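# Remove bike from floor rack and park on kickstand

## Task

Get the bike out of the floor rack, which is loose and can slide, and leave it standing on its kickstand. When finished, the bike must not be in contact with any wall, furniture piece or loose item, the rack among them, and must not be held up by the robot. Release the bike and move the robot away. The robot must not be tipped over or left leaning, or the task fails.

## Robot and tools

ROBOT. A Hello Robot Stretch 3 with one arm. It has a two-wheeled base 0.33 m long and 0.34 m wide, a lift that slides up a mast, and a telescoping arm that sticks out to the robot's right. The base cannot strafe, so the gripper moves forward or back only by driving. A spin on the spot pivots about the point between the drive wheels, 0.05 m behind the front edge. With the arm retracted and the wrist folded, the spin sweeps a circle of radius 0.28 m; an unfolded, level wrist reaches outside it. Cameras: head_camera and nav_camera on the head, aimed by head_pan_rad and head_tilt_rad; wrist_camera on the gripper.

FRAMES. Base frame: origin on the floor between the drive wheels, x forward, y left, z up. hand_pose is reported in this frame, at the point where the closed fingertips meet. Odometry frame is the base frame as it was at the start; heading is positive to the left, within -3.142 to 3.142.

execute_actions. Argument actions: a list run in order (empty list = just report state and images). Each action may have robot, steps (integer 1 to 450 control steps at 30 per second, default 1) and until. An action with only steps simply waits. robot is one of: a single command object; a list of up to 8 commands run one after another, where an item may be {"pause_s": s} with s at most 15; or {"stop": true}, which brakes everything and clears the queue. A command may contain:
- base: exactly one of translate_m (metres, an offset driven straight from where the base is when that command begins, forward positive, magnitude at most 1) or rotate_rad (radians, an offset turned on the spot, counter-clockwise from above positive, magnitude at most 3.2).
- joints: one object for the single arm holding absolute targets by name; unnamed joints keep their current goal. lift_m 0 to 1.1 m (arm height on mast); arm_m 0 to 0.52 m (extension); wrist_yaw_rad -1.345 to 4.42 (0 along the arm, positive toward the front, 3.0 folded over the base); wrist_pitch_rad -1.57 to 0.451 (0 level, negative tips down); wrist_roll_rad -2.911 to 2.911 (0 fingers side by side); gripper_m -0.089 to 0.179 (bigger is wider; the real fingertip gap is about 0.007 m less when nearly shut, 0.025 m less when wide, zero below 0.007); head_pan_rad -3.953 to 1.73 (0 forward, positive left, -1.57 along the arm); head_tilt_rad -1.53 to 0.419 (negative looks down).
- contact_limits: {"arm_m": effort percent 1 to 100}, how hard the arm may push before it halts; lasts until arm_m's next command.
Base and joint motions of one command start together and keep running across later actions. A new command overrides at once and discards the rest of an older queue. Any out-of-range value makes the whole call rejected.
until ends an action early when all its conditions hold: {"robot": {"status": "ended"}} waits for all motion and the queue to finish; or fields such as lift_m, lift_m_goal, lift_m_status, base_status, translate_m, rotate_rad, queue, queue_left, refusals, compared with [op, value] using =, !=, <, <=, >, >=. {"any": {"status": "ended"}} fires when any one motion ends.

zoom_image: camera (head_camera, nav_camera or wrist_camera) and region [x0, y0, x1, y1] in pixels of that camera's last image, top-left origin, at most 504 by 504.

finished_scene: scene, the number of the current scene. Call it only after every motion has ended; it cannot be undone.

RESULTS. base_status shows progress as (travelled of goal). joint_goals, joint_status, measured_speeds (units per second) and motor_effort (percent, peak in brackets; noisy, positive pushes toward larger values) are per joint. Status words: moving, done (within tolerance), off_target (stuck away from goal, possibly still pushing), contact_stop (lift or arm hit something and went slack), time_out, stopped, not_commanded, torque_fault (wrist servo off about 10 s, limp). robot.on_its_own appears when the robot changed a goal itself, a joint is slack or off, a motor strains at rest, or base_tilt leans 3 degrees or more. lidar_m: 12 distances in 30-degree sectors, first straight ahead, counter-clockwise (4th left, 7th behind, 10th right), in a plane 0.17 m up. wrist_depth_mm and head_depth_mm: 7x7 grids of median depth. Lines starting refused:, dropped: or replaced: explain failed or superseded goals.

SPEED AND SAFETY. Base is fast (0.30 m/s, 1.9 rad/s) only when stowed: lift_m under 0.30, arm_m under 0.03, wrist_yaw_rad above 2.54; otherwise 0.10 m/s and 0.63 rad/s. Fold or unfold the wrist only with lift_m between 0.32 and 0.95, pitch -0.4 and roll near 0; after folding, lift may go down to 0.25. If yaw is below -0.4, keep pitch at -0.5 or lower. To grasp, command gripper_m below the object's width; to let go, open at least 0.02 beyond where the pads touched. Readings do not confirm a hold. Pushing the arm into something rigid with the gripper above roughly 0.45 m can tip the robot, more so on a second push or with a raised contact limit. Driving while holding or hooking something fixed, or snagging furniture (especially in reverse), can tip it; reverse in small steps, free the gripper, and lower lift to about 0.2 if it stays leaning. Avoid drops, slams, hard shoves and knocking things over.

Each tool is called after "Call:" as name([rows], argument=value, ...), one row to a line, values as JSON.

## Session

Call:
execute_actions(actions=[])

Scene clock: 0.00 s.
robot.base_odometry: x=+0.000 y=+0.000 heading=+0.000 (m, m, rad; robot's odometry frame)
robot.turned_by_wheels: +0.000 (rad since the last result)
robot.turned_by_imu: +0.000 (rad since the last result)
robot.base_tilt: forward=-2.4 right=-1.4 (deg)
robot.lidar_m: 2.09 2.60 1.78 2.84 1.82 1.66 1.49 0.96 0.87 0.88 1.08 2.07
robot.head_depth_mm: 1943 1955 1957 1961 1953 1965 1956 / 1949 2041 2038 2039 2026 2040 2045 / 1981 2159 2155 2139 2139 2153 2116 / 1974 2250 2270 2240 2247 2265 2207 / 1989 2348 2353 2358 2366 2351 2182 / 2003 2475 2485 2478 2470 2484 2177 / 2037 2593 2618 2609 2626 2626 2156
robot.base_status: not_commanded
robot.joint_positions: lift_m=+0.590 arm_m=+0.001 wrist_yaw_rad=+3.126 wrist_pitch_rad=-0.378 wrist_roll_rad=-0.011 gripper_m=+0.037 head_pan_rad=-0.015 head_tilt_rad=+0.005
robot.joint_goals: lift_m=+0.590 arm_m=+0.001 wrist_yaw_rad=+3.126 wrist_pitch_rad=-0.378 wrist_roll_rad=-0.011 gripper_m=+0.037 head_pan_rad=-0.015 head_tilt_rad=+0.005
robot.joint_status: lift_m=not_commanded arm_m=not_commanded wrist_yaw_rad=not_commanded wrist_pitch_rad=not_commanded wrist_roll_rad=not_commanded gripper_m=not_commanded head_pan_rad=not_commanded head_tilt_rad=not_commanded
robot.measured_speeds: translate_m=+0.000 rotate_rad=+0.000 lift_m=+0.000 arm_m=+0.000 wrist_yaw_rad=+0.000 wrist_pitch_rad=+0.000 wrist_roll_rad=+0.000 head_pan_rad=+0.000 head_tilt_rad=+0.000
robot: refusals=0 queue=idle queue_left=0
robot.motor_effort: left_wheel=+1 right_wheel=+0 lift_m=+30 arm_m=+0 wrist_yaw_rad=+0 wrist_pitch_rad=+4 wrist_roll_rad=+0 gripper_m=+0 head_pan_rad=-1 head_tilt_rad=+1 (%)
robot.hand_pose: x=-0.0177 y=+0.0834 z=+0.6112 quat_wxyz=(+0.138, +0.691, +0.129, +0.698) (m; robot's base frame)
robot.wrist_depth_mm: - - - - - - - / - - - - - - - / - - - - - - - / - - - - - - - / - - - - - - - / 916 907 936 934 958 928 920 / 778 796 769 777 761 777 777
pictures: head_camera (sideways: a quarter turn clockwise sets it upright), nav_camera (sideways: a quarter turn counterclockwise sets it upright), wrist_camera
Images, in order (width x height): head_camera 896x504, nav_camera 672x504, wrist_camera 644x364.

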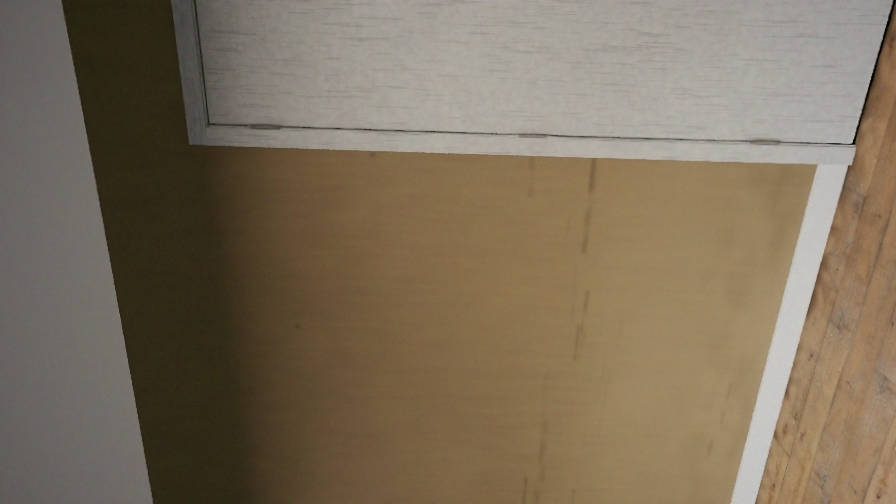

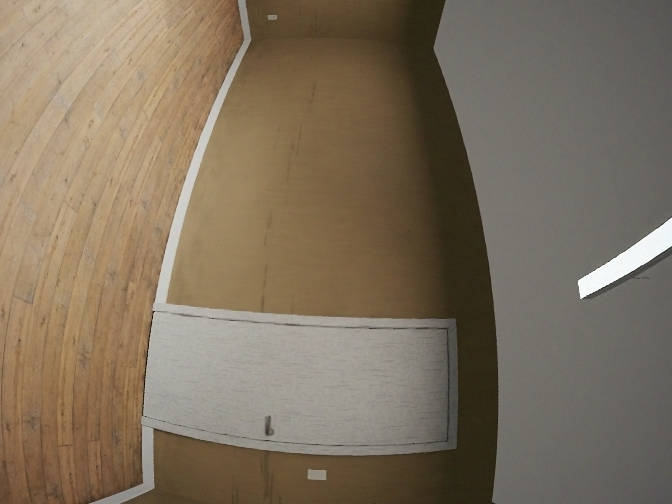

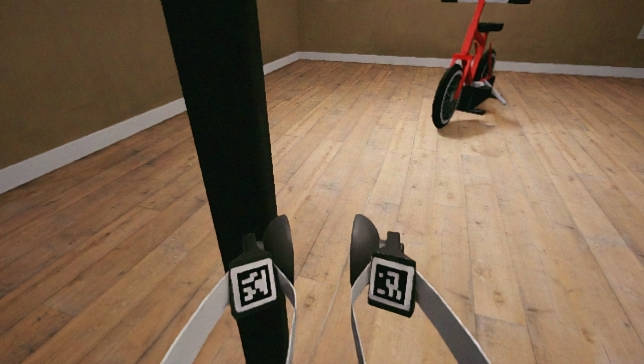

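Call:
execute_actions([
  {"robot":{"joints":{"head_pan_rad":1.2,"head_tilt_rad":-0.55,"lift_m":0.27}},"steps":120,"until":{"robot":{"status":"ended"}}},
])

Scene clock: 3.73 s.
robot.base_odometry: x=+0.000 y=+0.000 heading=+0.000 (m, m, rad; robot's odometry frame)
robot.turned_by_wheels: +0.000 (rad since the last result)
robot.turned_by_imu: +0.000 (rad since the last result)
robot.base_tilt: forward=-2.5 right=-1.3 (deg)
robot.lidar_m: 2.09 2.60 1.78 2.83 1.82 1.66 1.49 0.96 0.87 0.88 1.08 2.07
robot.head_depth_mm: 3382 3710 3624 2465 1871 1505 1266 / 3348 3699 3388 2452 1867 1500 1263 / 3363 3670 2635 2279 1871 1503 1262 / 3380 3724 3632 2430 1862 1500 1262 / 3424 3812 3572 2438 1875 1499 1256 / 3404 3775 3580 2435 1856 1493 1260 / 3477 3769 3532 2429 1848 1490 1254
robot.base_status: not_commanded
robot.joint_positions: lift_m=+0.270 arm_m=+0.001 wrist_yaw_rad=+3.126 wrist_pitch_rad=-0.378 wrist_roll_rad=-0.011 gripper_m=+0.037 head_pan_rad=+1.193 head_tilt_rad=-0.543
robot.joint_goals: lift_m=+0.270 arm_m=+0.001 wrist_yaw_rad=+3.126 wrist_pitch_rad=-0.378 wrist_roll_rad=-0.011 gripper_m=+0.037 head_pan_rad=+1.200 head_tilt_rad=-0.550
robot.joint_status: lift_m=done arm_m=not_commanded wrist_yaw_rad=not_commanded wrist_pitch_rad=not_commanded wrist_roll_rad=not_commanded gripper_m=not_commanded head_pan_rad=done head_tilt_rad=done
robot.measured_speeds: translate_m=+0.000 rotate_rad=+0.000 lift_m=+0.000 arm_m=+0.000 wrist_yaw_rad=+0.000 wrist_pitch_rad=+0.000 wrist_roll_rad=+0.000 head_pan_rad=+0.000 head_tilt_rad=+0.000
robot: refusals=0 queue=done queue_left=0
robot.motor_effort: left_wheel=+1(1) right_wheel=+0(0) lift_m=+27(29) arm_m=+0(0) wrist_yaw_rad=+0(1) wrist_pitch_rad=+4(4) wrist_roll_rad=+0(0) gripper_m=+0(0) head_pan_rad=+5(51) head_tilt_rad=-3(23) (%)
robot.hand_pose: x=-0.0177 y=+0.0834 z=+0.2918 quat_wxyz=(+0.138, +0.691, +0.129, +0.698) (m; robot's base frame)
robot.wrist_depth_mm: - - - - - - - / - - - - - - - / - - - - - - - / 788 800 - 808 812 810 795 / 624 625 612 626 651 623 619 / 519 507 - 529 529 514 512 / 441 - - - 428 435 434
pictures: head_camera (sideways: a quarter turn clockwise sets it upright), nav_camera (sideways: a quarter turn counterclockwise sets it upright), wrist_camera
Images, in order (width x height): head_camera 896x504, nav_camera 672x504, wrist_camera 644x364.

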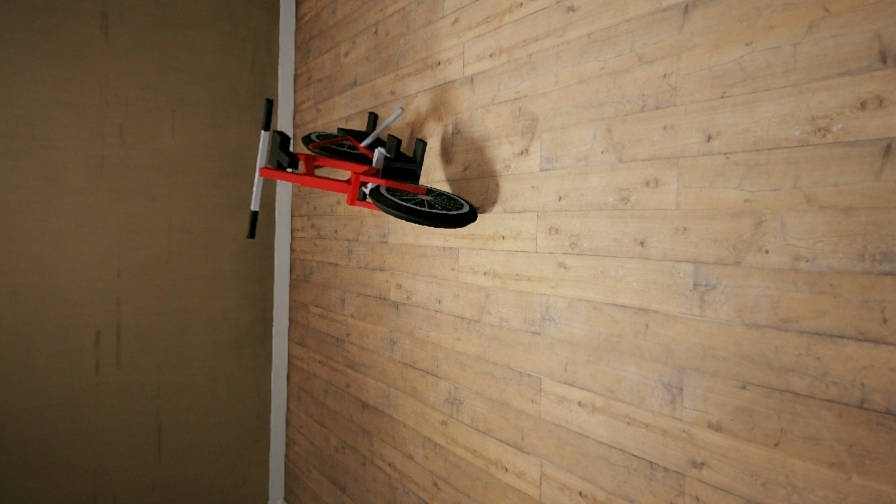

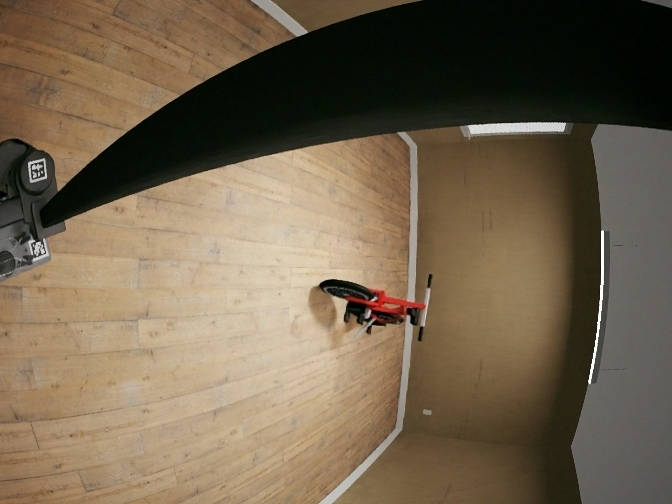

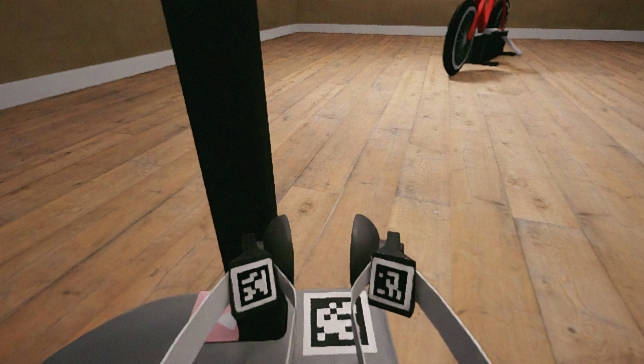

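Call:
execute_actions([
  {"robot":[{"base":{"rotate_rad":0.856},"joints":{"head_pan_rad":-1.57,"head_tilt_rad":-0.9}},{"base":{"translate_m":1.0}},{"base":{"translate_m":1.0}},{"base":{"translate_m":0.4}},{"base":{"rotate_rad":-3.108}}],"steps":450,"until":{"robot":{"status":"ended"}}},
  {"steps":200,"until":{"robot":{"status":"ended"}}},
  {"robot":[{"joints":{"lift_m":0.34,"wrist_pitch_rad":-0.4}},{"joints":{"wrist_yaw_rad":0,"gripper_m":0.1}}],"steps":200,"until":{"robot":{"status":"ended"}}},
])

Scene clock: 26.00 s.
robot.base_odometry: x=+1.573 y=+1.812 heading=-2.252 (m, m, rad; robot's odometry frame)
robot.turned_by_wheels: -2.252 (rad since the last result)
robot.turned_by_imu: -2.253 (rad since the last result)
robot.base_tilt: forward=-2.5 right=-1.3 (deg)
robot.lidar_m: 3.09 2.59 1.48 1.26 1.26 1.45 1.66 1.65 0.56 0.47 0.66 0.86
robot.head_depth_mm: 2548 2370 1947 1638 1154 1228 1115 / 2496 2368 1941 1626 1121 1251 1145 / 2429 2360 1945 927 1146 1226 - / 2372 2365 1951 1637 1223 1247 1131 / 2317 2362 1934 1639 1337 1244 1119 / 2261 2368 1884 1072 1250 1250 1117 / 2219 2351 1945 1636 1285 1253 1116
robot.base_status: done (rotate_rad -3.1079 of -3.1080)
robot.joint_positions: lift_m=+0.340 arm_m=+0.001 wrist_yaw_rad=+0.002 wrist_pitch_rad=-0.411 wrist_roll_rad=-0.011 gripper_m=+0.100 head_pan_rad=-1.563 head_tilt_rad=-0.889
robot.joint_goals: lift_m=+0.340 arm_m=+0.001 wrist_yaw_rad=+0.000 wrist_pitch_rad=-0.400 wrist_roll_rad=-0.011 gripper_m=+0.100 head_pan_rad=-1.570 head_tilt_rad=-0.900
robot.joint_status: lift_m=done arm_m=not_commanded wrist_yaw_rad=done wrist_pitch_rad=done wrist_roll_rad=not_commanded gripper_m=done head_pan_rad=done head_tilt_rad=done
robot.measured_speeds: translate_m=+0.000 rotate_rad=+0.000 lift_m=+0.000 arm_m=+0.000 wrist_yaw_rad=+0.000 wrist_pitch_rad=+0.000 wrist_roll_rad=+0.000 head_pan_rad=+0.000 head_tilt_rad=+0.000
robot: refusals=0 queue=done queue_left=0
robot.motor_effort: left_wheel=+3(14) right_wheel=-3(12) lift_m=+33(36) arm_m=-1(1) wrist_yaw_rad=-2(2) wrist_pitch_rad=+4(4) wrist_roll_rad=+0(0) gripper_m=+0(81) head_pan_rad=-4(51) head_tilt_rad=-4(20) (%)
robot.hand_pose: x=-0.0210 y=-0.3712 z=+0.3540 quat_wxyz=(+0.697, +0.146, -0.688, -0.143) (m; robot's base frame)
robot.wrist_depth_mm: - - - - - - - / 351 - - 350 - - - / 381 391 - - 338 321 320 / 409 806 407 507 357 351 345 / 448 667 425 426 388 387 387 / 495 337 455 436 438 418 412 / 493 481 489 479 482 474 470
pictures: head_camera (sideways: a quarter turn clockwise sets it upright), nav_camera (sideways: a quarter turn counterclockwise sets it upright), wrist_camera
Images, in order (width x height): head_camera 896x504, nav_camera 672x504, wrist_camera 644x364.

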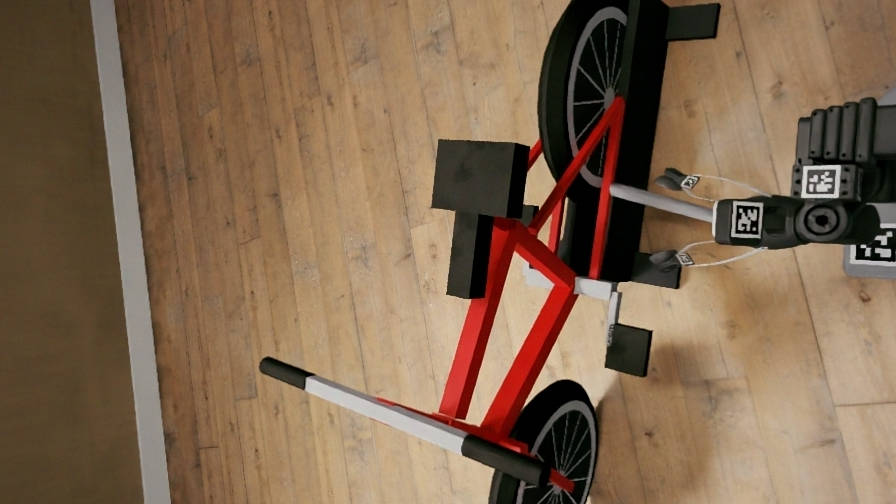

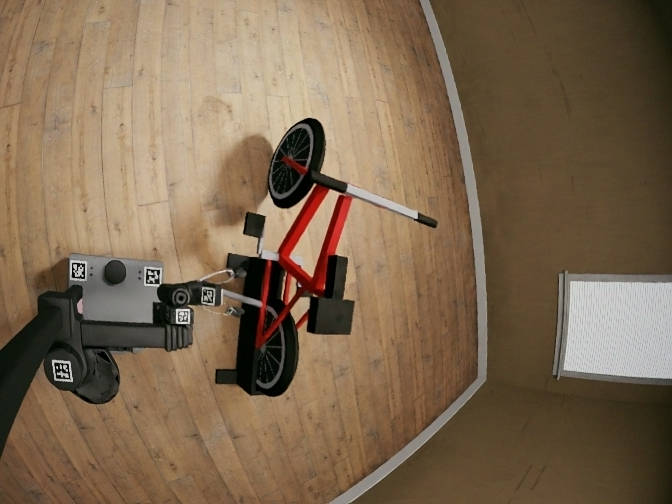

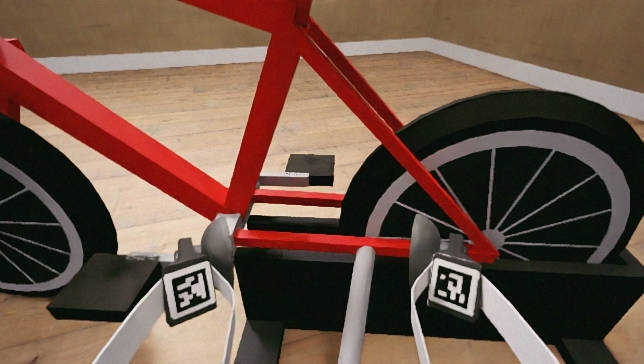

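Call:
execute_actions([
  {"robot":[{"base":{"translate_m":0.045},"joints":{"lift_m":0.28,"wrist_pitch_rad":-0.1,"wrist_roll_rad":0.3}},{"joints":{"arm_m":0.12}}],"steps":200,"until":{"robot":{"status":"ended"}}},
])

Scene clock: 29.87 s.
robot.base_odometry: x=+1.545 y=+1.777 heading=-2.252 (m, m, rad; robot's odometry frame)
robot.turned_by_wheels: +0.000 (rad since the last result)
robot.turned_by_imu: +0.000 (rad since the last result)
robot.base_tilt: forward=-2.4 right=-1.3 (deg)
robot.lidar_m: 3.06 2.60 1.49 1.28 1.27 1.46 1.70 1.70 0.57 0.48 0.64 2.84
robot.head_depth_mm: 2536 2374 1928 1627 1143 1230 1117 / 2505 2367 1934 1605 1106 1246 1128 / 2407 2359 1938 1631 1192 1265 1132 / 2358 2353 1934 1633 1218 1240 1134 / 2306 2369 1887 1635 1363 1229 1113 / 2264 2356 1937 997 1249 1244 1114 / 2198 2367 1936 1639 1292 1249 1120
robot.base_status: done (translate_m +0.0450 of +0.0450)
robot.joint_positions: lift_m=+0.280 arm_m=+0.120 wrist_yaw_rad=+0.001 wrist_pitch_rad=-0.122 wrist_roll_rad=+0.295 gripper_m=+0.100 head_pan_rad=-1.563 head_tilt_rad=-0.889
robot.joint_goals: lift_m=+0.280 arm_m=+0.120 wrist_yaw_rad=+0.000 wrist_pitch_rad=-0.100 wrist_roll_rad=+0.300 gripper_m=+0.100 head_pan_rad=-1.570 head_tilt_rad=-0.900
robot.joint_status: lift_m=done arm_m=done wrist_yaw_rad=done wrist_pitch_rad=done wrist_roll_rad=done gripper_m=done head_pan_rad=done head_tilt_rad=done
robot.measured_speeds: translate_m=+0.000 rotate_rad=+0.000 lift_m=+0.000 arm_m=+0.000 wrist_yaw_rad=+0.000 wrist_pitch_rad=+0.000 wrist_roll_rad=+0.000 head_pan_rad=+0.000 head_tilt_rad=+0.000
robot: refusals=0 queue=done queue_left=0
robot.motor_effort: left_wheel=+4(9) right_wheel=-4(5) lift_m=+27(33) arm_m=+5(6) wrist_yaw_rad=-1(1) wrist_pitch_rad=+7(8) wrist_roll_rad=+2(5) gripper_m=+0(0) head_pan_rad=-5(4) head_tilt_rad=-3(4) (%)
robot.hand_pose: x=-0.0211 y=-0.5160 z=+0.3636 quat_wxyz=(+0.595, +0.037, -0.801, -0.049) (m; robot's base frame)
robot.wrist_depth_mm: - 203 - - - - - / 193 193 192 194 - - - / - - - 201 - - 204 / - - - - - 215 200 / - - - 227 900 223 207 / 258 - 850 363 381 225 223 / 253 254 282 318 319 243 236
pictures: head_camera (sideways: a quarter turn clockwise sets it upright), nav_camera (sideways: a quarter turn counterclockwise sets it upright), wrist_camera
Images, in order (width x height): head_camera 896x504, nav_camera 672x504, wrist_camera 644x364.

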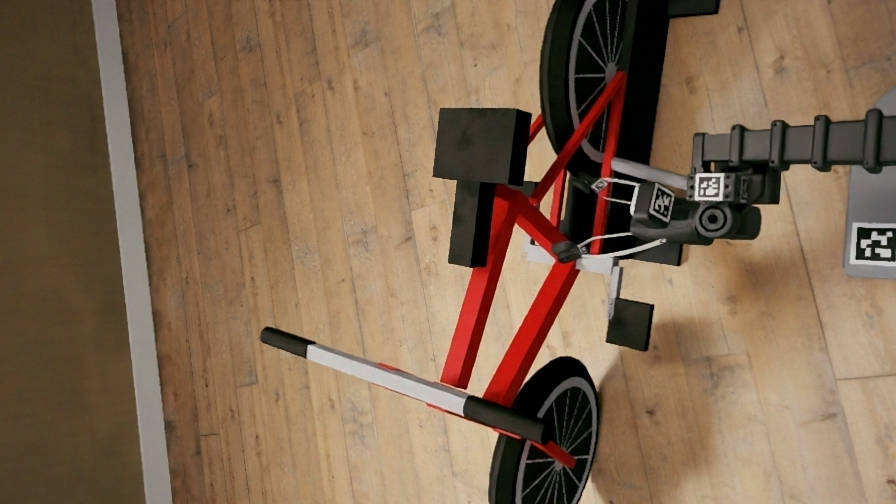

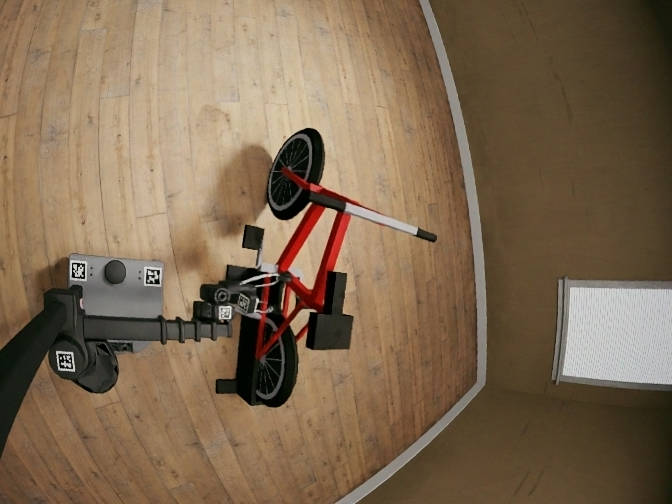

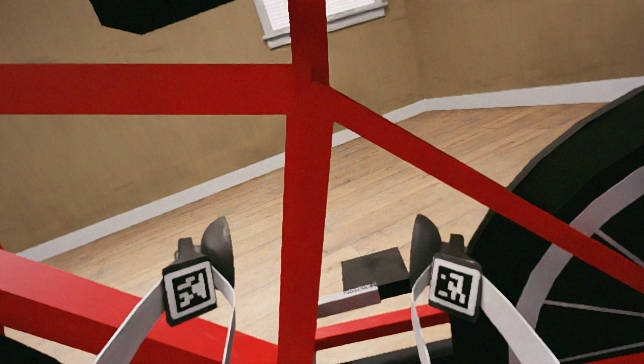

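Call:
execute_actions([
  {"robot":[{"base":{"translate_m":0.008},"joints":{"gripper_m":0.075,"lift_m":0.30}},{"joints":{"arm_m":0.215}},{"joints":{"gripper_m":-0.03}}],"steps":250,"until":{"robot":{"status":"ended"}}},
  {"robot":{"joints":{"arm_m":0.19}},"steps":30},
  {"robot":{"base":{"translate_m":0.1}},"steps":70},
])

Scene clock: 37.37 s.
robot.base_odometry: x=+1.477 y=+1.694 heading=-2.253 (m, m, rad; robot's odometry frame)
robot.turned_by_wheels: -0.001 (rad since the last result)
robot.turned_by_imu: -0.002 (rad since the last result)
robot.base_tilt: forward=-2.4 right=-1.2 (deg)
robot.lidar_m: 2.95 2.67 1.52 1.30 1.30 1.49 1.80 1.80 0.47 0.47 0.64 0.75
robot.head_depth_mm: 2493 2379 1941 1639 1120 1226 1112 / 2449 2374 1952 1640 1078 1230 1132 / 2384 2381 1948 1638 1141 1185 1140 / 2342 2335 1939 1643 1199 1237 1132 / 2274 2368 1934 1643 1360 1230 1110 / 2221 2361 1874 936 1220 1245 1119 / 2191 2387 1942 1627 1174 1253 1113
robot.base_status: done (translate_m +0.1000 of +0.1000)
robot.joint_positions: lift_m=+0.300 arm_m=+0.190 wrist_yaw_rad=-0.034 wrist_pitch_rad=-0.127 wrist_roll_rad=+0.307 gripper_m=-0.023 head_pan_rad=-1.563 head_tilt_rad=-0.890
robot.joint_goals: lift_m=+0.300 arm_m=+0.190 wrist_yaw_rad=+0.000 wrist_pitch_rad=-0.100 wrist_roll_rad=+0.300 gripper_m=-0.024 head_pan_rad=-1.570 head_tilt_rad=-0.900
robot.joint_status: lift_m=done arm_m=done wrist_yaw_rad=done wrist_pitch_rad=done wrist_roll_rad=done gripper_m=done head_pan_rad=done head_tilt_rad=done
robot.measured_speeds: translate_m=+0.000 rotate_rad=+0.000 lift_m=+0.000 arm_m=+0.000 wrist_yaw_rad=+0.000 wrist_pitch_rad=+0.000 wrist_roll_rad=+0.000 head_pan_rad=+0.000 head_tilt_rad=+0.000
robot: refusals=0 queue=done queue_left=0
robot.on_its_own: gripper_m is held at -0.024, not at your -0.030, by its stall guard, which is not easing now; wrist_yaw_rad is at rest, and its effort (+29) is outside its rest range (-12 to +12)
robot.motor_effort: left_wheel=-7(16) right_wheel=+16(40) lift_m=+33(34) arm_m=-3(15) wrist_yaw_rad=+29(56) wrist_pitch_rad=+10(11) wrist_roll_rad=-3(3) gripper_m=-21(98) head_pan_rad=-5(5) head_tilt_rad=-4(4) (%)
robot.hand_pose: x=-0.0299 y=-0.5862 z=+0.3821 quat_wxyz=(+0.589, +0.024, -0.806, -0.062) (m; robot's base frame)
robot.wrist_depth_mm: - - - 101 - - - / - - - 105 - - - / 103 103 105 107 - - - / - 109 110 111 76 973 823 / - - - 119 404 81 633 / - - - 125 677 574 87 / - 829 702 135 308 502 154
pictures: head_camera (sideways: a quarter turn clockwise sets it upright), nav_camera (sideways: a quarter turn counterclockwise sets it upright), wrist_camera
Images, in order (width x height): head_camera 896x504, nav_camera 672x504, wrist_camera 644x364.

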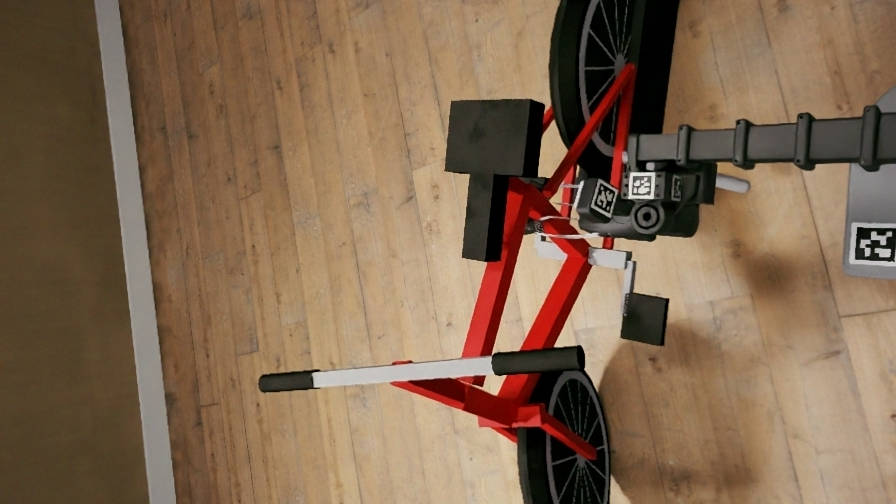

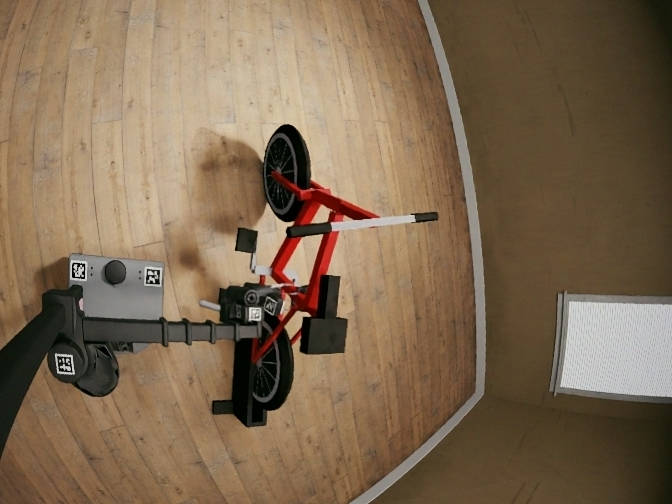

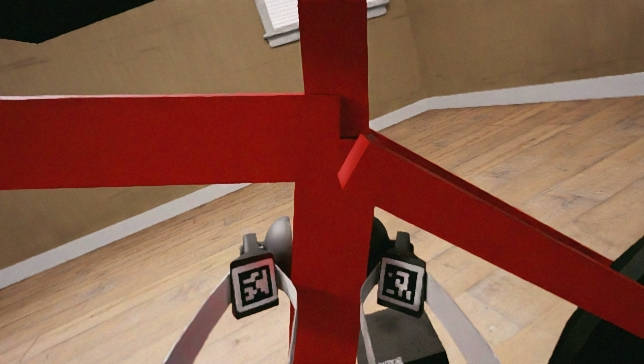

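Call:
execute_actions([
  {"robot":{"base":{"translate_m":0.13},"joints":{"arm_m":0.195,"head_pan_rad":-1.75}},"steps":75},
])

Scene clock: 39.93 s.
robot.base_odometry: x=+1.395 y=+1.593 heading=-2.253 (m, m, rad; robot's odometry frame)
robot.turned_by_wheels: +0.000 (rad since the last result)
robot.turned_by_imu: +0.000 (rad since the last result)
robot.base_tilt: forward=-2.4 right=-1.3 (deg)
robot.lidar_m: 2.83 2.78 1.57 1.34 1.34 1.53 1.92 1.93 0.48 0.56 0.62 0.71
robot.head_depth_mm: 2660 2381 1925 1628 1231 1251 1116 / 2676 2372 1932 1633 1157 1249 1136 / 2574 2359 1937 947 1165 1251 - / 2429 2359 1938 1626 1040 1208 1145 / 2327 2365 1938 1639 1338 1224 1115 / 2243 2378 1935 1636 1153 1228 1116 / 2161 2339 1885 1571 1041 1239 1117
robot.base_status: done (translate_m +0.1300 of +0.1300)
robot.joint_positions: lift_m=+0.300 arm_m=+0.195 wrist_yaw_rad=-0.144 wrist_pitch_rad=-0.132 wrist_roll_rad=+0.307 gripper_m=-0.023 head_pan_rad=-1.743 head_tilt_rad=-0.890
robot.joint_goals: lift_m=+0.300 arm_m=+0.195 wrist_yaw_rad=-0.120 wrist_pitch_rad=-0.100 wrist_roll_rad=+0.300 gripper_m=-0.024 head_pan_rad=-1.750 head_tilt_rad=-0.900
robot.joint_status: lift_m=done arm_m=done wrist_yaw_rad=done wrist_pitch_rad=done wrist_roll_rad=done gripper_m=done head_pan_rad=done head_tilt_rad=done
robot.measured_speeds: translate_m=+0.000 rotate_rad=+0.000 lift_m=+0.000 arm_m=+0.000 wrist_yaw_rad=+0.000 wrist_pitch_rad=+0.000 wrist_roll_rad=+0.000 head_pan_rad=+0.000 head_tilt_rad=+0.000
robot: refusals=0 queue=done queue_left=0
robot.on_its_own: wrist_yaw_rad is held at -0.120, not at your +0.000, by its stall guard, which is still easing; gripper_m is held at -0.024, not at your -0.030, by its stall guard, which is not easing now
robot.motor_effort: left_wheel=-6(16) right_wheel=+13(35) lift_m=+32(33) arm_m=+7(9) wrist_yaw_rad=+20(47) wrist_pitch_rad=+11(12) wrist_roll_rad=-3(3) gripper_m=-21(24) head_pan_rad=-4(24) head_tilt_rad=-4(4) (%)
robot.hand_pose: x=-0.0576 y=-0.5877 z=+0.3809 quat_wxyz=(+0.584, -0.019, -0.806, -0.096) (m; robot's base frame)
robot.wrist_depth_mm: - - - 108 - - - / - - - 111 - - - / 96 99 105 111 - - - / - 104 - 117 84 810 814 / - - - 123 862 96 160 / - - - 128 676 597 162 / 988 843 694 134 324 481 165
pictures: head_camera (sideways: a quarter turn clockwise sets it upright), nav_camera (sideways: a quarter turn counterclockwise sets it upright), wrist_camera
Images, in order (width x height): head_camera 896x504, nav_camera 672x504, wrist_camera 644x364.

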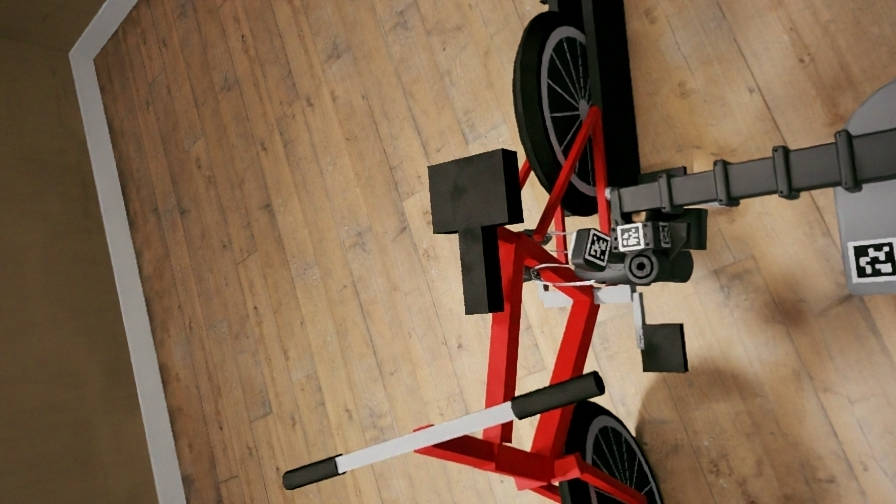

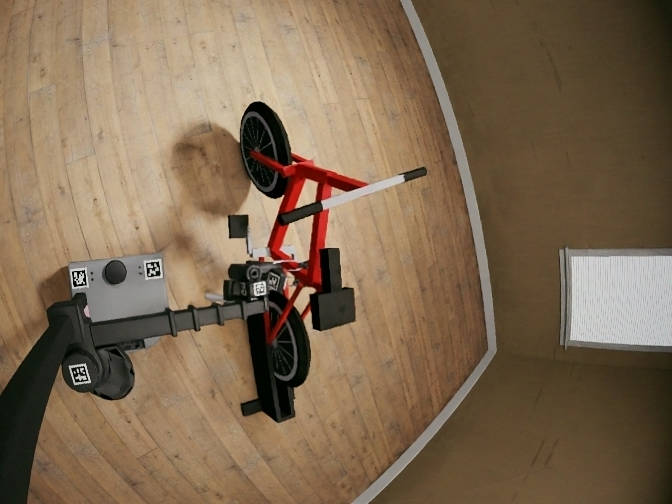

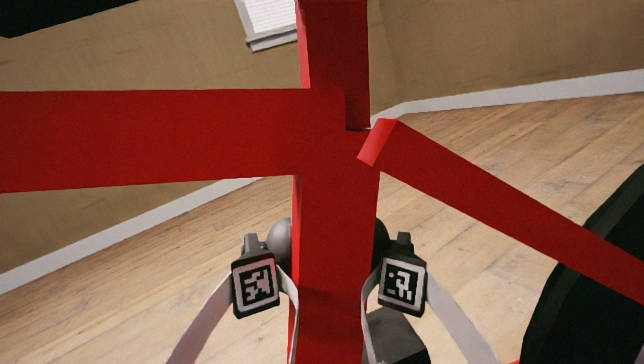

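Stand is still out. Continue.

Call:
execute_actions([
  {"robot":{"base":{"translate_m":0.14},"joints":{"arm_m":0.185,"wrist_yaw_rad":-0.1}},"steps":75},
])

Scene clock: 42.60 s.
robot.base_odometry: x=+1.307 y=+1.484 heading=-2.252 (m, m, rad; robot's odometry frame)
robot.turned_by_wheels: +0.000 (rad since the last result)
robot.turned_by_imu: +0.000 (rad since the last result)
robot.base_tilt: forward=-2.2 right=-1.9 (deg)
robot.lidar_m: 2.70 2.69 1.62 1.38 1.38 1.58 2.06 2.06 0.48 0.57 0.59 0.66
robot.head_depth_mm: 2693 2381 1935 1636 1238 1249 1116 / 2608 2364 1935 1628 1170 1245 1132 / 2493 2378 1934 926 1156 1248 - / 2397 2389 1929 1633 1116 1208 1146 / 2280 2369 1928 1634 1339 1208 1115 / 2202 2355 1928 1638 1010 1242 1120 / 2133 2287 1871 1599 1011 1232 1118
robot.base_status: moving (translate_m +0.1400 of +0.1400)
robot.joint_positions: lift_m=+0.300 arm_m=+0.185 wrist_yaw_rad=-0.191 wrist_pitch_rad=-0.133 wrist_roll_rad=+0.310 gripper_m=-0.023 head_pan_rad=-1.743 head_tilt_rad=-0.890
robot.joint_goals: lift_m=+0.300 arm_m=+0.185 wrist_yaw_rad=-0.175 wrist_pitch_rad=-0.100 wrist_roll_rad=+0.300 gripper_m=-0.024 head_pan_rad=-1.750 head_tilt_rad=-0.900
robot.joint_status: lift_m=done arm_m=done wrist_yaw_rad=off_target wrist_pitch_rad=done wrist_roll_rad=done gripper_m=done head_pan_rad=done head_tilt_rad=done
robot.measured_speeds: translate_m=+0.000 rotate_rad=+0.000 lift_m=+0.000 arm_m=+0.000 wrist_yaw_rad=+0.000 wrist_pitch_rad=+0.000 wrist_roll_rad=+0.000 head_pan_rad=+0.000 head_tilt_rad=+0.000
robot: refusals=0 queue=running queue_left=0
robot.on_its_own: wrist_yaw_rad is held at -0.175, not at your -0.100, by its stall guard, which is not easing now; gripper_m is held at -0.024, not at your -0.030, by its stall guard, which is not easing now
robot.motor_effort: left_wheel=-3(16) right_wheel=+8(31) lift_m=+32(32) arm_m=+1(7) wrist_yaw_rad=+15(52) wrist_pitch_rad=+11(12) wrist_roll_rad=-4(5) gripper_m=-21(24) head_pan_rad=-4(5) head_tilt_rad=-3(3) (%)
robot.hand_pose: x=-0.0692 y=-0.5761 z=+0.3808 quat_wxyz=(+0.581, -0.038, -0.806, -0.110) (m; robot's base frame)
robot.wrist_depth_mm: - - - 114 - - - / - - - 116 - - - / 93 97 106 115 89 - - / - 103 - 122 187 100 185 / - - - 126 853 226 121 / - - - 130 669 581 177 / - 845 699 136 496 193 182
pictures: head_camera (sideways: a quarter turn clockwise sets it upright), nav_camera (sideways: a quarter turn counterclockwise sets it upright), wrist_camera
Images, in order (width x height): head_camera 896x504, nav_camera 672x504, wrist_camera 644x364.

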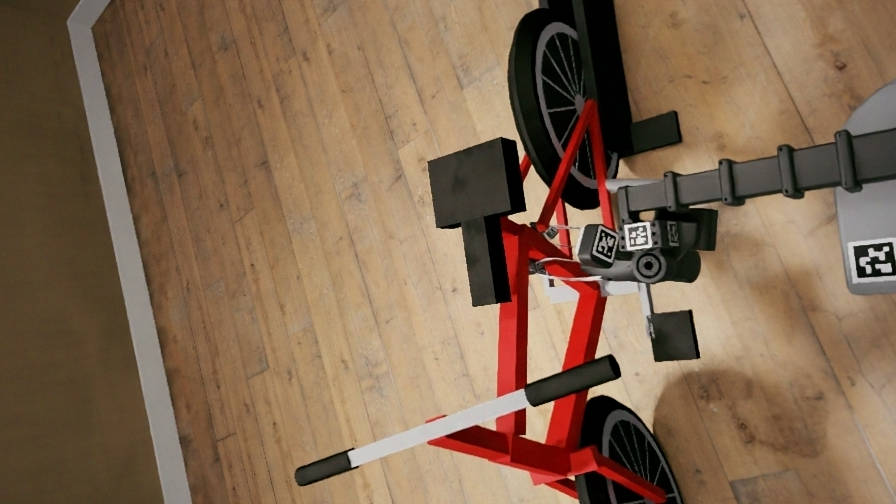

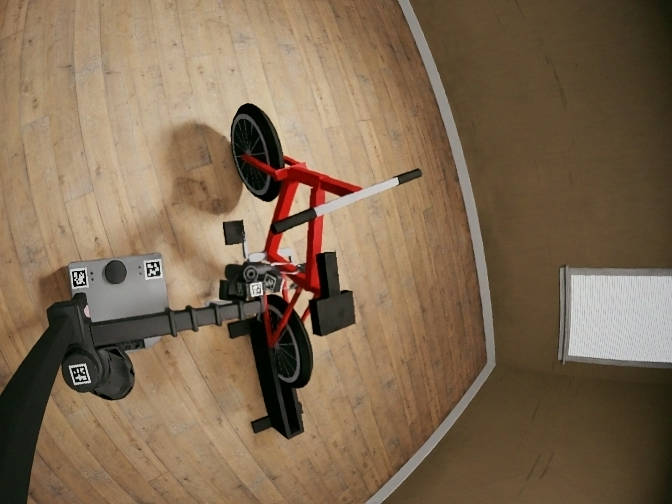

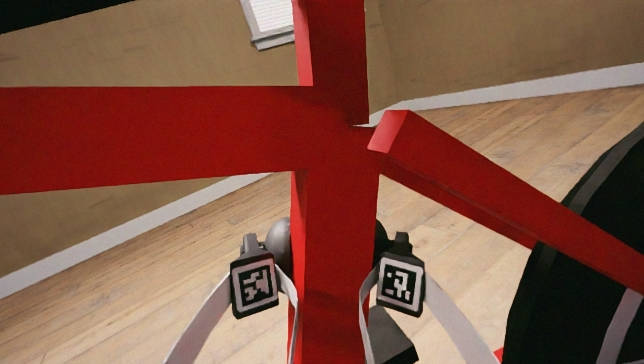

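Call:
execute_actions([
  {"robot":{"base":{"translate_m":0.16},"joints":{"arm_m":0.155}},"steps":80},
])

Call:
execute_actions([
  {"robot":{"base":{"translate_m":0.14},"joints":{"arm_m":0.115,"head_pan_rad":-1.95}},"steps":80},
])

Scene clock: 45.37 s.
robot.base_odometry: x=+1.206 y=+1.360 heading=-2.252 (m, m, rad; robot's odometry frame)
robot.turned_by_wheels: +0.000 (rad since the last result)
robot.turned_by_imu: +0.000 (rad since the last result)
robot.base_tilt: forward=-2.3 right=-1.5 (deg)
robot.lidar_m: 2.54 2.54 1.67 1.42 1.42 1.63 2.21 2.20 0.48 2.33 0.53 0.53
robot.head_depth_mm: 2707 2386 1939 1626 1289 1252 1114 / 2574 2373 1925 1635 1171 1245 1137 / 2450 2380 1949 924 1142 1202 - / 2346 2368 1943 1635 979 1198 1137 / 2253 2364 1935 1632 1061 1204 1116 / 2148 2336 1940 1638 968 1224 1117 / 2078 2264 1934 1601 932 1121 1120
robot.base_status: moving (translate_m +0.1600 of +0.1600)
robot.joint_positions: lift_m=+0.300 arm_m=+0.155 wrist_yaw_rad=-0.199 wrist_pitch_rad=-0.133 wrist_roll_rad=+0.306 gripper_m=-0.023 head_pan_rad=-1.743 head_tilt_rad=-0.890
robot.joint_goals: lift_m=+0.300 arm_m=+0.155 wrist_yaw_rad=-0.175 wrist_pitch_rad=-0.100 wrist_roll_rad=+0.300 gripper_m=-0.024 head_pan_rad=-1.750 head_tilt_rad=-0.900
robot.joint_status: lift_m=done arm_m=done wrist_yaw_rad=off_target wrist_pitch_rad=done wrist_roll_rad=done gripper_m=done head_pan_rad=done head_tilt_rad=done
robot.measured_speeds: translate_m=+0.000 rotate_rad=+0.000 lift_m=+0.000 arm_m=+0.000 wrist_yaw_rad=+0.000 wrist_pitch_rad=+0.000 wrist_roll_rad=+0.000 head_pan_rad=+0.000 head_tilt_rad=+0.000
robot: refusals=0 queue=running queue_left=0
robot.on_its_own: wrist_yaw_rad is held at -0.175, not at your -0.100, by its stall guard, which is still easing; gripper_m is held at -0.024, not at your -0.030, by its stall guard, which is not easing now
robot.motor_effort: left_wheel=-4(17) right_wheel=+9(36) lift_m=+32(33) arm_m=+1(12) wrist_yaw_rad=+22(61) wrist_pitch_rad=+12(12) wrist_roll_rad=-3(4) gripper_m=-23(26) head_pan_rad=-5(4) head_tilt_rad=-4(4) (%)
robot.hand_pose: x=-0.0712 y=-0.5457 z=+0.3806 quat_wxyz=(+0.582, -0.041, -0.805, -0.113) (m; robot's base frame)
robot.wrist_depth_mm: - - - 121 - - - / - - - 120 - - - / 85 91 102 116 96 - 219 / - 96 - 126 218 115 207 / - - - 129 827 236 160 / - - - 133 641 207 201 / - 819 686 136 537 204 224
pictures: head_camera (sideways: a quarter turn clockwise sets it upright), nav_camera (sideways: a quarter turn counterclockwise sets it upright), wrist_camera
Images, in order (width x height): head_camera 896x504, nav_camera 672x504, wrist_camera 644x364.

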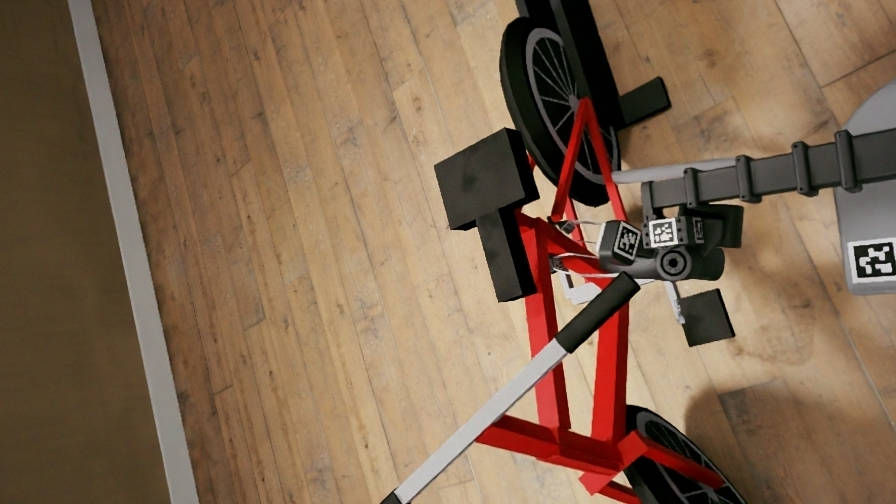

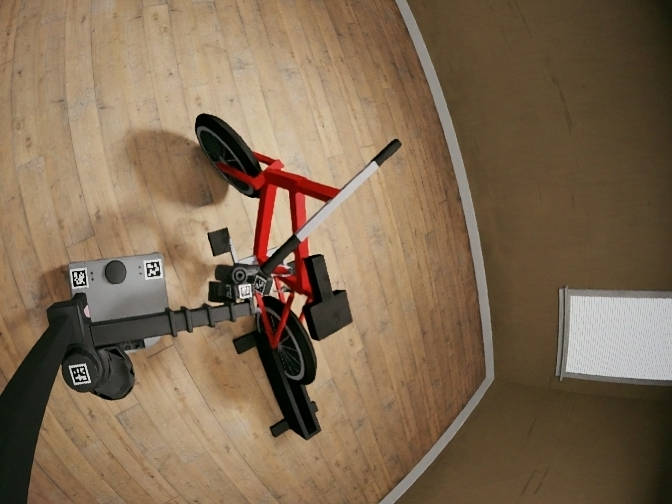

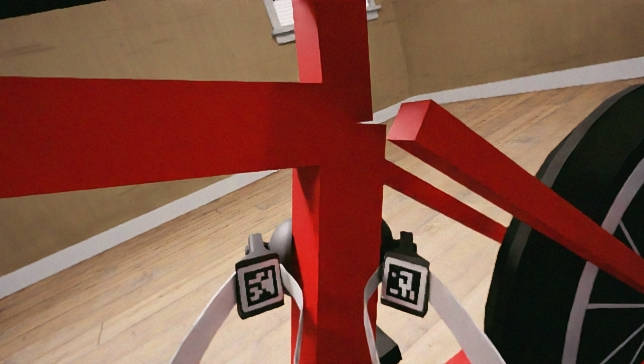

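Scene clock: 48.03 s.
robot.base_odometry: x=+1.118 y=+1.251 heading=-2.252 (m, m, rad; robot's odometry frame)
robot.turned_by_wheels: +0.000 (rad since the last result)
robot.turned_by_imu: +0.000 (rad since the last result)
robot.base_tilt: forward=-1.9 right=-0.5 (deg)
robot.lidar_m: 0.33 2.41 1.71 1.46 1.46 1.68 2.34 0.87 0.43 2.29 0.36 0.32
robot.head_depth_mm: 2675 2360 1925 1506 1411 1246 1118 / 2843 2353 1933 1642 1336 1248 1133 / 2740 2386 1936 1629 1162 1226 - / 2585 2390 1928 1637 1114 1295 1134 / 2406 2359 1949 1643 881 1188 1101 / 2261 2352 1941 1633 1336 1208 1117 / 2129 2279 1931 1627 1357 851 1072
robot.base_status: moving (translate_m +0.1400 of +0.1400)
robot.joint_positions: lift_m=+0.300 arm_m=+0.115 wrist_yaw_rad=-0.262 wrist_pitch_rad=-0.148 wrist_roll_rad=+0.286 gripper_m=-0.023 head_pan_rad=-1.943 head_tilt_rad=-0.890
robot.joint_goals: lift_m=+0.300 arm_m=+0.115 wrist_yaw_rad=-0.243 wrist_pitch_rad=-0.100 wrist_roll_rad=+0.300 gripper_m=-0.024 head_pan_rad=-1.950 head_tilt_rad=-0.900
robot.joint_status: lift_m=done arm_m=moving wrist_yaw_rad=off_target wrist_pitch_rad=done wrist_roll_rad=done gripper_m=done head_pan_rad=done head_tilt_rad=done
robot.measured_speeds: translate_m=+0.000 rotate_rad=+0.000 lift_m=+0.000 arm_m=+0.000 wrist_yaw_rad=+0.000 wrist_pitch_rad=+0.000 wrist_roll_rad=+0.000 head_pan_rad=+0.000 head_tilt_rad=+0.000
robot: refusals=0 queue=running queue_left=0
robot.on_its_own: wrist_yaw_rad is held at -0.243, not at your -0.100, by its stall guard, which is not easing now; gripper_m is held at -0.024, not at your -0.030, by its stall guard, which is not easing now
robot.motor_effort: left_wheel=-3(14) right_wheel=+11(33) lift_m=+32(32) arm_m=+2(14) wrist_yaw_rad=+17(56) wrist_pitch_rad=+17(17) wrist_roll_rad=+5(6) gripper_m=-23(27) head_pan_rad=-4(26) head_tilt_rad=-3(4) (%)
robot.hand_pose: x=-0.0861 y=-0.5012 z=+0.3768 quat_wxyz=(+0.585, -0.060, -0.797, -0.137) (m; robot's base frame)
robot.wrist_depth_mm: - - - 137 - - - / - 91 112 136 - - - / - 86 102 125 116 269 376 / - 108 - 132 - 155 329 / - - - 133 494 226 295 / - - 949 129 640 219 279 / 926 784 664 131 528 215 257
pictures: head_camera (sideways: a quarter turn clockwise sets it upright), nav_camera (sideways: a quarter turn counterclockwise sets it upright), wrist_camera
Images, in order (width x height): head_camera 896x504, nav_camera 672x504, wrist_camera 644x364.

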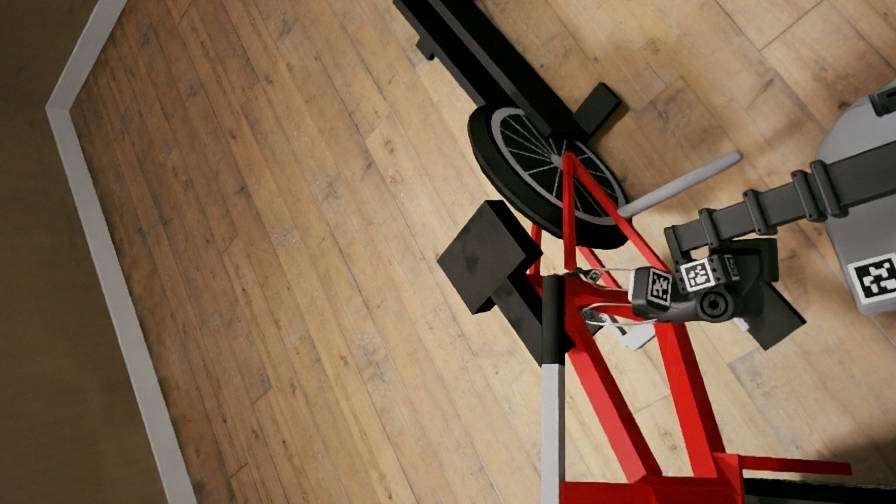

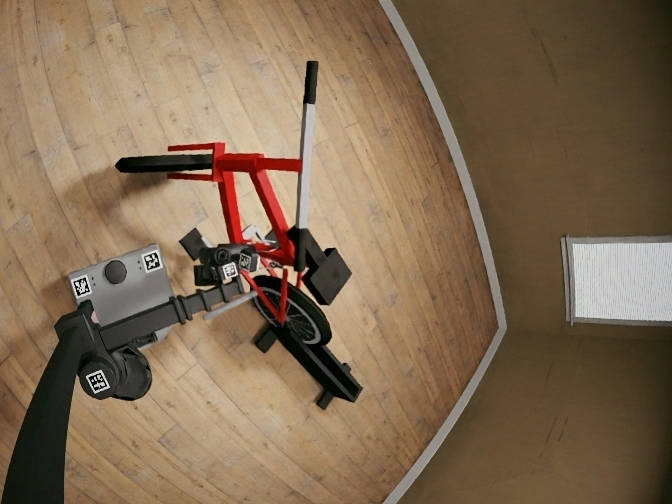

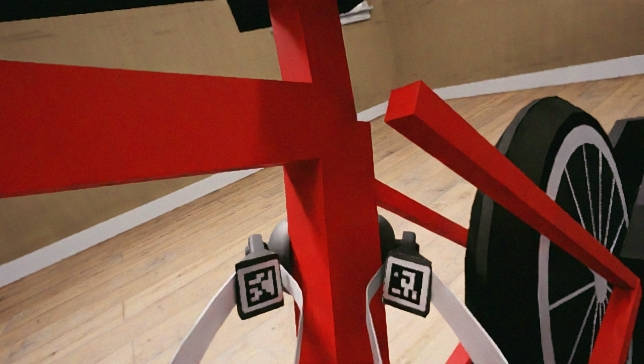

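Call:
execute_actions([
  {"robot":{"base":{"rotate_rad":0.2}},"steps":60,"until":{"robot":{"status":"ended"}}},
])

Scene clock: 50.60 s.
robot.base_odometry: x=+1.118 y=+1.251 heading=-2.052 (m, m, rad; robot's odometry frame)
robot.turned_by_wheels: +0.200 (rad since the last result)
robot.turned_by_imu: +0.193 (rad since the last result)
robot.base_tilt: forward=-3.9 right=+0.7 (deg)
robot.lidar_m: 0.29 2.26 1.56 1.46 1.49 1.92 2.34 0.31 0.34 0.37 0.37 0.29
robot.head_depth_mm: 2699 2364 1915 1340 1391 1257 1115 / 2541 2374 1935 1597 1271 1245 1136 / 2414 2374 1918 1626 1140 1208 - / 2340 2375 1933 1631 1122 1244 1138 / 2224 2357 1935 1640 968 1187 1086 / 2123 2293 1922 1637 919 1204 1115 / 2055 2245 1930 1625 1389 1191 915
robot.base_status: moving (rotate_rad +0.2005 of +0.2000)
robot.joint_positions: lift_m=+0.300 arm_m=+0.115 wrist_yaw_rad=-0.193 wrist_pitch_rad=-0.230 wrist_roll_rad=+0.272 gripper_m=-0.020 head_pan_rad=-1.943 head_tilt_rad=-0.890
robot.joint_goals: lift_m=+0.300 arm_m=+0.115 wrist_yaw_rad=-0.243 wrist_pitch_rad=-0.100 wrist_roll_rad=+0.300 gripper_m=-0.021 head_pan_rad=-1.950 head_tilt_rad=-0.900
robot.joint_status: lift_m=done arm_m=done wrist_yaw_rad=off_target wrist_pitch_rad=done wrist_roll_rad=done gripper_m=done head_pan_rad=done head_tilt_rad=done
robot.measured_speeds: translate_m=+0.000 rotate_rad=+0.000 lift_m=+0.000 arm_m=+0.000 wrist_yaw_rad=+0.000 wrist_pitch_rad=+0.000 wrist_roll_rad=+0.000 head_pan_rad=+0.000 head_tilt_rad=+0.000
robot: refusals=0 queue=running queue_left=0
robot.on_its_own: wrist_yaw_rad is held at -0.243, not at your -0.100, by its stall guard, which is still easing; gripper_m is held at -0.021, not at your -0.030, by its stall guard, which is not easing now
robot.motor_effort: left_wheel=+8(29) right_wheel=-17(62) lift_m=+41(41) arm_m=+0(2) wrist_yaw_rad=-43(88) wrist_pitch_rad=+46(57) wrist_roll_rad=+11(12) gripper_m=-22(32) head_pan_rad=-4(6) head_tilt_rad=-5(4) (%)
robot.hand_pose: x=-0.0682 y=-0.4995 z=+0.3564 quat_wxyz=(+0.589, -0.007, -0.794, -0.149) (m; robot's base frame)
robot.wrist_depth_mm: 108 121 146 199 - - - / 124 147 167 - - - - / - - 135 145 - - 276 / 102 110 125 143 828 150 244 / - - - 138 442 214 183 / - 865 - 134 591 205 204 / 765 704 600 129 487 204 194
pictures: head_camera (sideways: a quarter turn clockwise sets it upright), nav_camera (sideways: a quarter turn counterclockwise sets it upright), wrist_camera
Images, in order (width x height): head_camera 896x504, nav_camera 672x504, wrist_camera 644x364.

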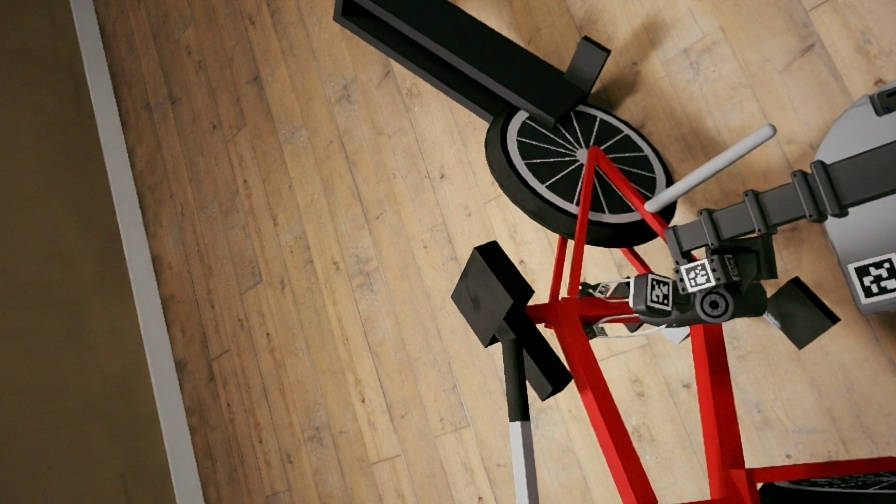

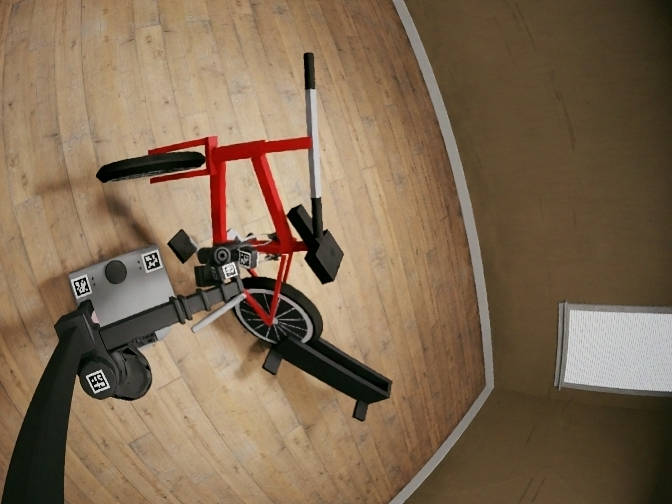

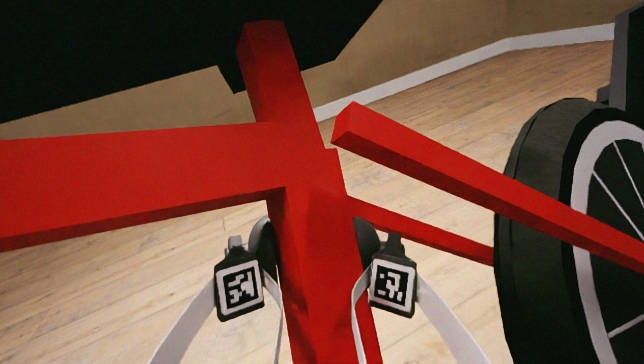

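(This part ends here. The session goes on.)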